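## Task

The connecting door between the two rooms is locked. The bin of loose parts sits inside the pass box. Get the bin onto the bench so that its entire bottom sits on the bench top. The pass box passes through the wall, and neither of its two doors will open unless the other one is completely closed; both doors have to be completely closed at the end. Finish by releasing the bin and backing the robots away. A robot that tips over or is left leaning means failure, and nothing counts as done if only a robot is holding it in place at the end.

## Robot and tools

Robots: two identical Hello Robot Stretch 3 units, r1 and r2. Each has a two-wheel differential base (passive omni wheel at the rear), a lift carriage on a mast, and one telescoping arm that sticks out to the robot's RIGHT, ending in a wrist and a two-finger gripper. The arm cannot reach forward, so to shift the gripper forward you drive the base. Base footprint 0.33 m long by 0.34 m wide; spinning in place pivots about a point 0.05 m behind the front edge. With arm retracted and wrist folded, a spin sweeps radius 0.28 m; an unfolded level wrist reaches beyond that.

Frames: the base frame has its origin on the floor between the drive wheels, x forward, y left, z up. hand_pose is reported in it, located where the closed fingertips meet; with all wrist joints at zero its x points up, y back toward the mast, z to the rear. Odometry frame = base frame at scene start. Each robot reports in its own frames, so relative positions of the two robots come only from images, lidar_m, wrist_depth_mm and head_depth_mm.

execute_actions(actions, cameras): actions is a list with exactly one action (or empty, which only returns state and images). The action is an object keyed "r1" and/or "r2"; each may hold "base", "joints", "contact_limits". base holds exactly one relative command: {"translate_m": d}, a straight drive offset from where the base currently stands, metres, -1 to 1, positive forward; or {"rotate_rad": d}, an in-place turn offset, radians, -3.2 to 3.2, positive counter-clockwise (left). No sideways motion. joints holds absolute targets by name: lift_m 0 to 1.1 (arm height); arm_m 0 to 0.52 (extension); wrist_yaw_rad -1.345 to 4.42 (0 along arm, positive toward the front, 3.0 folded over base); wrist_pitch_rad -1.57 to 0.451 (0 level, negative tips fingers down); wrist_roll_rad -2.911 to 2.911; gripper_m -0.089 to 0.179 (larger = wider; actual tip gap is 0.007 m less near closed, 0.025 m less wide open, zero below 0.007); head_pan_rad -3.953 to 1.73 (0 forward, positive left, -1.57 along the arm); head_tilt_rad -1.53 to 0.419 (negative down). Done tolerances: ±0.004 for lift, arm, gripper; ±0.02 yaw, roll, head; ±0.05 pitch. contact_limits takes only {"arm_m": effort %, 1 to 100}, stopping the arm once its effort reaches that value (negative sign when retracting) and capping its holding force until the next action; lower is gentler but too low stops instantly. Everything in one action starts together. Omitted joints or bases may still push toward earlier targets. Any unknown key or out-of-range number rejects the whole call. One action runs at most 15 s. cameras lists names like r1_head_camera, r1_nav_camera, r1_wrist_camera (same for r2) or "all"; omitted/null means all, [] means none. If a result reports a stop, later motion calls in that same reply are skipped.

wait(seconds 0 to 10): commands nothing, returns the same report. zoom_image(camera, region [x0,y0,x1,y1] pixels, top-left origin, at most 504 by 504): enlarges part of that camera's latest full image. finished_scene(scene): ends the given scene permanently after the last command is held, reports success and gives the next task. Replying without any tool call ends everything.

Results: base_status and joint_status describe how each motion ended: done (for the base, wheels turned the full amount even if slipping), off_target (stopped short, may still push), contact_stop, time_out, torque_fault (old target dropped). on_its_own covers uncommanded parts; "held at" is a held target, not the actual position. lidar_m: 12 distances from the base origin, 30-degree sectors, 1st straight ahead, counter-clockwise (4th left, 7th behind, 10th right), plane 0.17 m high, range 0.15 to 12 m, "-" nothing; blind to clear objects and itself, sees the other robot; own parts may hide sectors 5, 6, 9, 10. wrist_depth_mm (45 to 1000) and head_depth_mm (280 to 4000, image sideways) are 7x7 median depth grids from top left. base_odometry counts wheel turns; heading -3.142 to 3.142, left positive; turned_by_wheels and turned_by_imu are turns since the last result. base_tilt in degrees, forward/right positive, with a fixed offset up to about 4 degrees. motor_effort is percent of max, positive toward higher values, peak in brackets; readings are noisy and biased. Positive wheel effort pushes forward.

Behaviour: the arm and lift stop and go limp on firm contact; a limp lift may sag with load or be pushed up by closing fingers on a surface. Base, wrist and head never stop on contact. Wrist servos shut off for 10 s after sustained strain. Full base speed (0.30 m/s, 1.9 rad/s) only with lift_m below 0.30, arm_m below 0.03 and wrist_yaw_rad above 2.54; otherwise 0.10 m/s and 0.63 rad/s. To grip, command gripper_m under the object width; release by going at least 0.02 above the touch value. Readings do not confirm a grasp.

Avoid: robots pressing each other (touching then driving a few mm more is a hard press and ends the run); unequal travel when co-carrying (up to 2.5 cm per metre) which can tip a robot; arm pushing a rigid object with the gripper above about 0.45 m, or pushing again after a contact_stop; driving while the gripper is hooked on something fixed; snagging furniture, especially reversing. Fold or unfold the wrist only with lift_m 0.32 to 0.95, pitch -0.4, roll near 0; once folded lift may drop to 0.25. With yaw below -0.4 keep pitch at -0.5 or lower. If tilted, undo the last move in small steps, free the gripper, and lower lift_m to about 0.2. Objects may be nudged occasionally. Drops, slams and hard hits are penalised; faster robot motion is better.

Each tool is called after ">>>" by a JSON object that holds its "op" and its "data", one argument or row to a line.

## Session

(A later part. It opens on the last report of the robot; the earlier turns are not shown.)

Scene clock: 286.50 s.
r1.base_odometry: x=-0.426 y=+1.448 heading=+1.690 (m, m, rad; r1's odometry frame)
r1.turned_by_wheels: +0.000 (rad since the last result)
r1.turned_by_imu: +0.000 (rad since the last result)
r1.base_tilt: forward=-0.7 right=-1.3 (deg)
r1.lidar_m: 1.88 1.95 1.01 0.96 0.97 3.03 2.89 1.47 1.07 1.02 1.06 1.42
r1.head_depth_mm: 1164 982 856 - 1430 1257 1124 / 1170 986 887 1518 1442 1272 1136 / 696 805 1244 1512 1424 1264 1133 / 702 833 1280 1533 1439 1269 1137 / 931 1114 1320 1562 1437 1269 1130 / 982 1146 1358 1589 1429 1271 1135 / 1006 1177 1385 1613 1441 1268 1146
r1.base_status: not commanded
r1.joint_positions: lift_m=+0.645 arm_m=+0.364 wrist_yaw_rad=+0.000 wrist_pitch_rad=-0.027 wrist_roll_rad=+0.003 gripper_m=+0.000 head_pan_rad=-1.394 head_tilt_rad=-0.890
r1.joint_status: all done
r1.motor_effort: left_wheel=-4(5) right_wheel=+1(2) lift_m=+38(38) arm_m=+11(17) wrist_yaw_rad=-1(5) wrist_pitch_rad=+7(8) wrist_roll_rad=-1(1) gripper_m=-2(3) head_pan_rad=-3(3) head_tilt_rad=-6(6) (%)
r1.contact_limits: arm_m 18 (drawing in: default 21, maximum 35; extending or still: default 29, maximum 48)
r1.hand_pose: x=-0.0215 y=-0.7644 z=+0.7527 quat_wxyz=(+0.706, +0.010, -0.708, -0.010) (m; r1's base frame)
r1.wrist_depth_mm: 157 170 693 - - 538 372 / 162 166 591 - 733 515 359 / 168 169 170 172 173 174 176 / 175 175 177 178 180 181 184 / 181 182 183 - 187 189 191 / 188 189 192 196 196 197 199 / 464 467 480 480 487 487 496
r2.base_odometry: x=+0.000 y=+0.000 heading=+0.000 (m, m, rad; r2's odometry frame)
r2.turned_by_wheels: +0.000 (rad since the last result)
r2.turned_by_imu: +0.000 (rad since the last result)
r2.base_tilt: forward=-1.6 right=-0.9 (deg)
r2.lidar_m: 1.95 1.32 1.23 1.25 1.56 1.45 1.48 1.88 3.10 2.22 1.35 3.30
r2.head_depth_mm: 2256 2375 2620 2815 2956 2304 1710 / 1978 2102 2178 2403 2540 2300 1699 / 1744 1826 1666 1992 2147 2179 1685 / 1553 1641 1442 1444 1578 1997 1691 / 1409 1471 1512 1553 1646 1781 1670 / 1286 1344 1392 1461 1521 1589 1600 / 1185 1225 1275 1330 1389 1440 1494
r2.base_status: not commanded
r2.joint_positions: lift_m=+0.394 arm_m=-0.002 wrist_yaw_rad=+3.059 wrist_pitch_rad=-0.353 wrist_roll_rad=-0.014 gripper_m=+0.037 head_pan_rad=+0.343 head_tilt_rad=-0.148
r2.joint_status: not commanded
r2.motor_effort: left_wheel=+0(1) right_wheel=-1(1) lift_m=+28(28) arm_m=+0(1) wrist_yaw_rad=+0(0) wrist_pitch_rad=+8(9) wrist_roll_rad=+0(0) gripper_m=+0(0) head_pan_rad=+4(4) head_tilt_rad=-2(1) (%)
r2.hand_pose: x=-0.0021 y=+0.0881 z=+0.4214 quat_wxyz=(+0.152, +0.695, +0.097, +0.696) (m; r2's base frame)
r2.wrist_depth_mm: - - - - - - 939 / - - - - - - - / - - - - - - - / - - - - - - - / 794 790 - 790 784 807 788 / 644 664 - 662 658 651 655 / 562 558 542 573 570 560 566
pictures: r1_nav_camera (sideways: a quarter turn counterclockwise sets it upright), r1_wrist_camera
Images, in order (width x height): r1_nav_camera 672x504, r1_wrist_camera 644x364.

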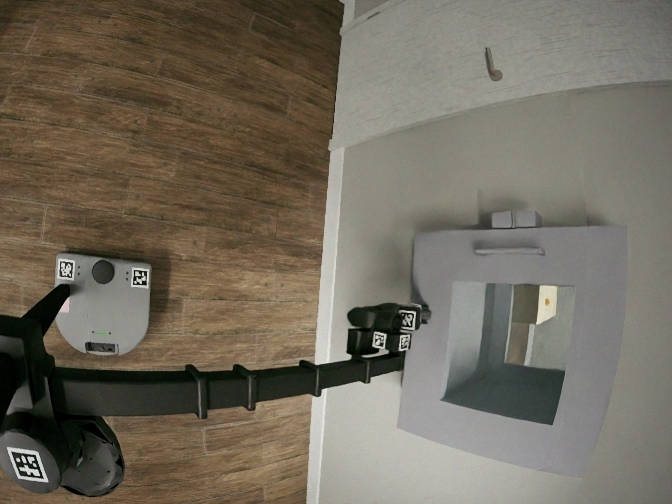

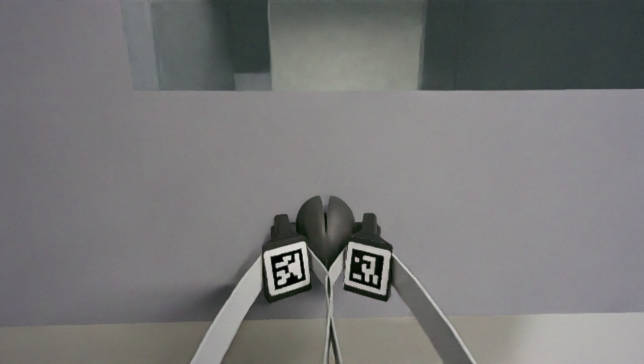

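>>> {"op": "execute_actions", "data": {
  "actions": [
    {"r1":{"joints":{"arm_m":0.1,"head_tilt_rad":-0.45,"head_pan_rad":-1.5}}}
  ]
}}

Scene clock: 292.07 s.
r1.base_odometry: x=-0.426 y=+1.448 heading=+1.690 (m, m, rad; r1's odometry frame)
r1.turned_by_wheels: +0.000 (rad since the last result)
r1.turned_by_imu: +0.000 (rad since the last result)
r1.base_tilt: forward=-0.6 right=-1.2 (deg)
r1.lidar_m: 1.88 1.95 1.01 0.96 0.97 3.02 2.89 1.47 1.06 1.03 1.06 1.42
r1.head_depth_mm: 825 672 - 1276 867 1248 1338 / 832 678 3146 1275 875 1254 1356 / 839 688 3074 1270 889 1271 1354 / 849 694 757 827 898 1306 1379 / 863 703 757 820 917 1322 1383 / 876 947 1012 1113 1215 1348 1392 / 886 950 1033 1129 1237 1373 1387
r1.base_status: not commanded
r1.joint_positions: lift_m=+0.645 arm_m=+0.100 wrist_yaw_rad=+0.000 wrist_pitch_rad=-0.025 wrist_roll_rad=+0.003 gripper_m=+0.000 head_pan_rad=-1.493 head_tilt_rad=-0.458
r1.joint_status: all done
r1.motor_effort: left_wheel=-2(3) right_wheel=+1(2) lift_m=+38(38) arm_m=-3(10) wrist_yaw_rad=+0(0) wrist_pitch_rad=+7(7) wrist_roll_rad=-1(1) gripper_m=-2(2) head_pan_rad=-3(13) head_tilt_rad=+4(36) (%)
r1.hand_pose: x=-0.0215 y=-0.5008 z=+0.7530 quat_wxyz=(+0.706, +0.009, -0.708, -0.009) (m; r1's base frame)
r1.wrist_depth_mm: 610 404 404 - 933 424 415 / 629 415 417 - 956 433 431 / 656 650 430 435 439 442 689 / 680 684 450 443 453 453 714 / 700 713 718 - 745 739 732 / 723 745 734 756 771 765 790 / 769 747 789 788 797 784 813
r2.base_odometry: x=+0.000 y=+0.000 heading=+0.000 (m, m, rad; r2's odometry frame)
r2.turned_by_wheels: +0.000 (rad since the last result)
r2.turned_by_imu: +0.000 (rad since the last result)
r2.base_tilt: forward=-1.8 right=-0.9 (deg)
r2.lidar_m: 1.95 1.32 1.23 1.24 1.55 1.45 1.48 1.88 3.10 2.22 1.35 3.30
r2.head_depth_mm: 2263 2419 2595 2804 2948 2305 1720 / 1983 2101 2159 2416 2547 2292 1704 / 1746 1834 1655 1994 2139 2183 1701 / 1558 1641 1457 1439 1566 1986 1679 / 1416 1469 1517 1562 1653 1778 1668 / 1288 1340 1400 1455 1516 1597 1589 / 1185 1226 1273 1330 1373 1429 1488
r2.base_status: not commanded
r2.joint_positions: lift_m=+0.394 arm_m=-0.002 wrist_yaw_rad=+3.059 wrist_pitch_rad=-0.353 wrist_roll_rad=-0.014 gripper_m=+0.037 head_pan_rad=+0.343 head_tilt_rad=-0.148
r2.joint_status: not commanded
r2.motor_effort: left_wheel=+0(0) right_wheel=+1(1) lift_m=+28(28) arm_m=+1(0) wrist_yaw_rad=+0(0) wrist_pitch_rad=+9(8) wrist_roll_rad=+0(0) gripper_m=+0(1) head_pan_rad=+4(5) head_tilt_rad=-1(1) (%)
r2.hand_pose: x=-0.0021 y=+0.0881 z=+0.4214 quat_wxyz=(+0.152, +0.695, +0.097, +0.696) (m; r2's base frame)
r2.wrist_depth_mm: - - - - - - 936 / - - - - - - - / - - - - - - - / - - - - - - - / 775 779 - 785 797 821 793 / 669 667 - 660 661 666 664 / 568 555 552 569 558 553 562
pictures: r1_head_camera (sideways: a quarter turn clockwise sets it upright), r1_nav_camera (sideways: a quarter turn counterclockwise sets it upright), r1_wrist_camera, r2_head_camera (sideways: a quarter turn clockwise sets it upright), r2_nav_camera (sideways: a quarter turn counterclockwise sets it upright), r2_wrist_camera
Images, in order (width x height): r1_head_camera 896x504, r1_nav_camera 672x504, r1_wrist_camera 644x364, r2_head_camera 896x504, r2_nav_camera 672x504, r2_wrist_camera 644x364.

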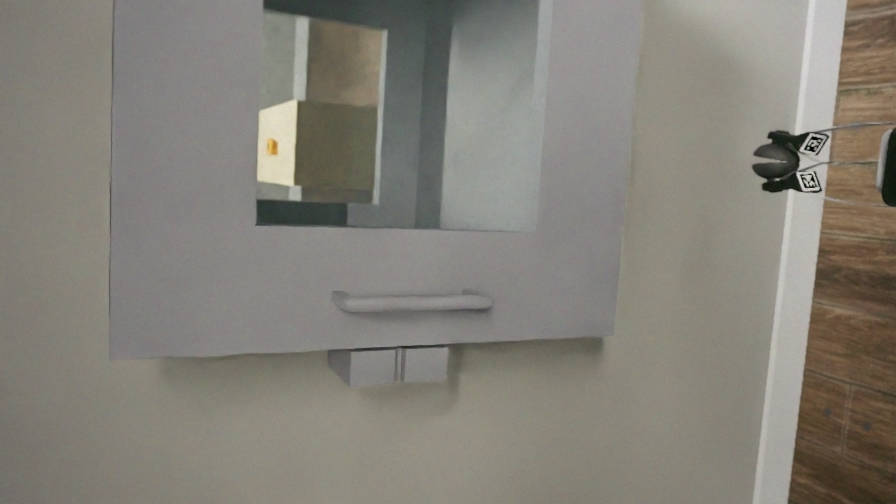

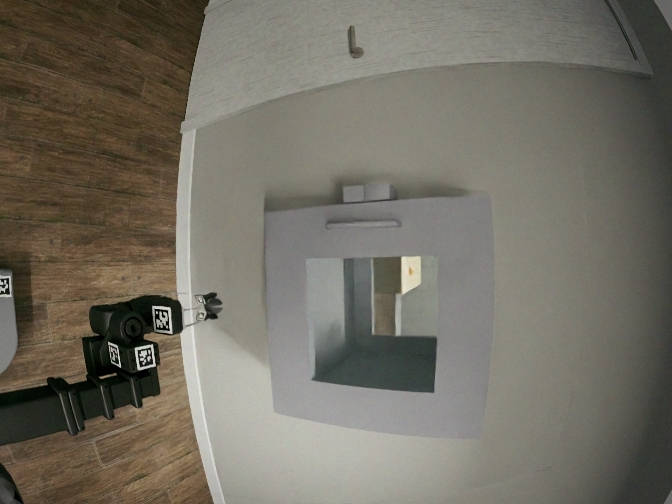

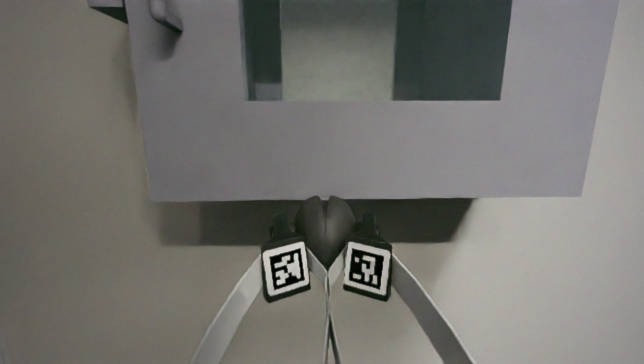

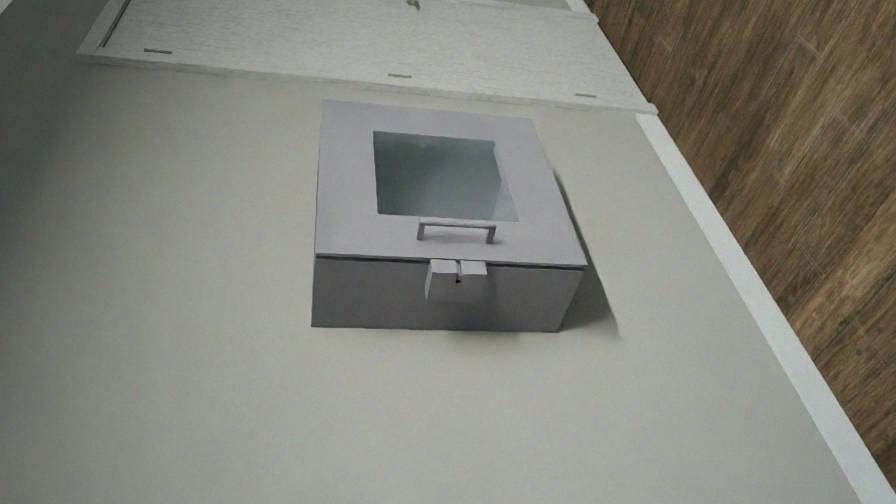

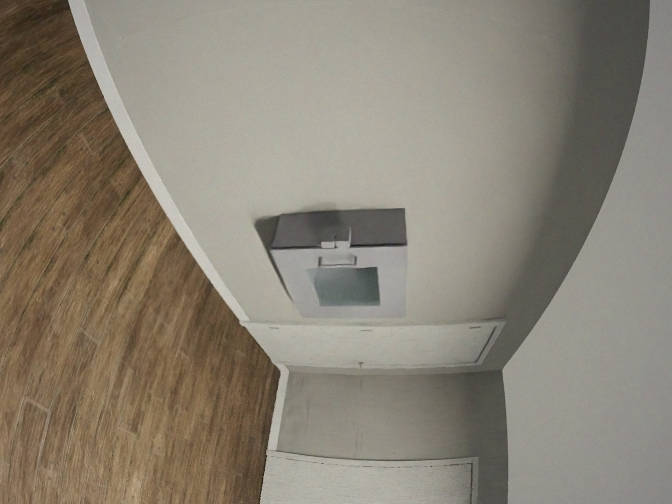

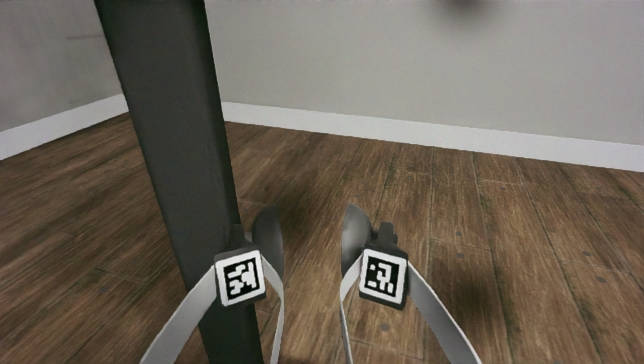

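>>> {"op": "execute_actions", "data": {
  "actions": [
    {"r1":{"joints":{"arm_m":0.0,"head_tilt_rad":-0.5,"head_pan_rad":1.5}}}
  ],
  "cameras": ["r1_head_camera","r1_nav_camera"]
}}

Scene clock: 297.30 s.
r1.base_odometry: x=-0.426 y=+1.448 heading=+1.690 (m, m, rad; r1's odometry frame)
r1.turned_by_wheels: +0.000 (rad since the last result)
r1.turned_by_imu: +0.000 (rad since the last result)
r1.base_tilt: forward=-0.6 right=-1.2 (deg)
r1.lidar_m: 1.88 1.95 1.01 0.96 0.97 3.04 2.90 1.48 1.07 1.03 1.06 1.41
r1.head_depth_mm: 2782 3026 3268 1156 1148 1538 1355 / 2840 3040 1912 1138 1897 1536 1345 / 2801 3037 1777 1101 1981 1633 1354 / 2809 3074 1761 1045 1976 1632 1347 / 2733 3010 1759 1046 1917 1619 1358 / 2765 2992 1884 1049 1845 1500 1311 / 2765 2986 3250 1272 1835 1576 1350
r1.base_status: not commanded
r1.joint_positions: lift_m=+0.645 arm_m=+0.002 wrist_yaw_rad=+0.000 wrist_pitch_rad=-0.025 wrist_roll_rad=+0.003 gripper_m=+0.000 head_pan_rad=+1.493 head_tilt_rad=-0.494
r1.joint_status: all done
joint sent to its limit — the command would take r1.arm_m past its lower limit, so that joint was sent only as far as its limit.
r1.motor_effort: left_wheel=-2(2) right_wheel=+1(1) lift_m=+38(38) arm_m=-3(5) wrist_yaw_rad=+0(0) wrist_pitch_rad=+7(7) wrist_roll_rad=-1(1) gripper_m=-2(3) head_pan_rad=+4(38) head_tilt_rad=-4(11) (%)
r1.hand_pose: x=-0.0215 y=-0.4023 z=+0.7530 quat_wxyz=(+0.706, +0.009, -0.708, -0.009) (m; r1's base frame)
r1.wrist_depth_mm: 707 714 495 - - 502 716 / 724 741 506 - - 520 761 / 751 756 523 530 535 546 797 / 767 778 543 555 547 821 818 / 820 834 816 - 841 849 864 / 833 849 848 899 879 885 913 / 860 900 905 903 913 912 915
r2.base_odometry: x=+0.000 y=+0.000 heading=+0.000 (m, m, rad; r2's odometry frame)
r2.turned_by_wheels: +0.000 (rad since the last result)
r2.turned_by_imu: +0.000 (rad since the last result)
r2.base_tilt: forward=-1.6 right=-0.9 (deg)
r2.lidar_m: 1.94 1.32 1.23 1.25 1.56 1.45 1.47 1.88 3.09 2.22 1.35 3.30
r2.head_depth_mm: 2254 2377 2555 2807 3003 2289 1710 / 1973 2092 2165 2395 2560 2299 1703 / 1749 1842 1658 1985 2153 2194 1692 / 1561 1630 1455 1436 1575 2006 1694 / 1416 1474 1509 1568 1654 1784 1665 / 1296 1341 1401 1448 1515 1594 1601 / 1181 1231 1276 1328 1385 1436 1495
r2.base_status: not commanded
r2.joint_positions: lift_m=+0.394 arm_m=-0.002 wrist_yaw_rad=+3.059 wrist_pitch_rad=-0.353 wrist_roll_rad=-0.014 gripper_m=+0.037 head_pan_rad=+0.343 head_tilt_rad=-0.148
r2.joint_status: not commanded
r2.motor_effort: left_wheel=+0(0) right_wheel=+1(0) lift_m=+28(28) arm_m=+0(1) wrist_yaw_rad=+0(0) wrist_pitch_rad=+8(8) wrist_roll_rad=+0(0) gripper_m=+0(1) head_pan_rad=+4(4) head_tilt_rad=-1(1) (%)
r2.hand_pose: x=-0.0021 y=+0.0881 z=+0.4214 quat_wxyz=(+0.152, +0.695, +0.097, +0.696) (m; r2's base frame)
r2.wrist_depth_mm: - - - - - - 930 / - - - - - - - / - - - - - - - / - - - - - - - / 792 771 - 808 797 784 781 / 649 666 - 651 651 642 648 / 564 572 546 567 565 562 555
pictures: r1_head_camera (sideways: a quarter turn clockwise sets it upright), r1_nav_camera (sideways: a quarter turn counterclockwise sets it upright)
Images, in order (width x height): r1_head_camera 896x504, r1_nav_camera 672x504.

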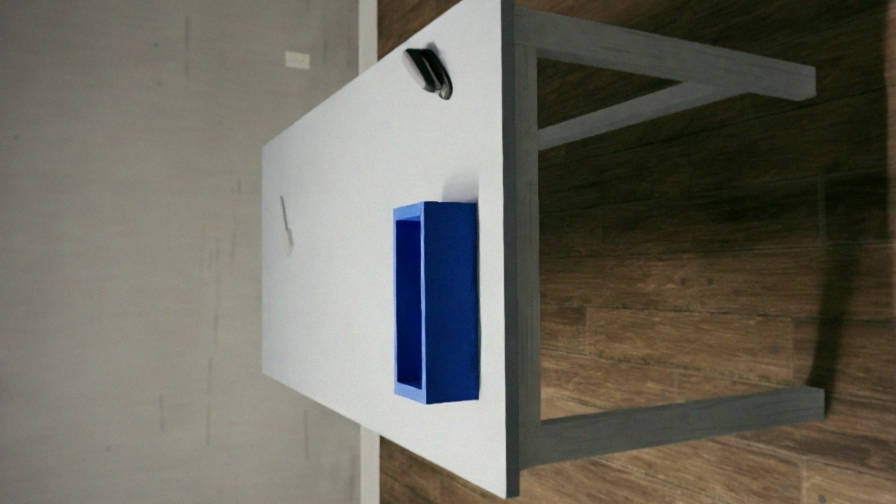

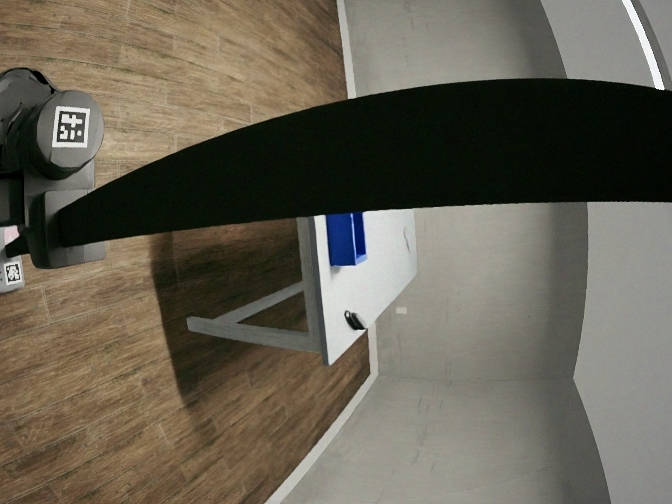

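The bin is fully on the bench and both doors are shut.

>>> {"op": "finished_scene", "data": {
  "scene": 2
}}

The scene is finished: the task was done.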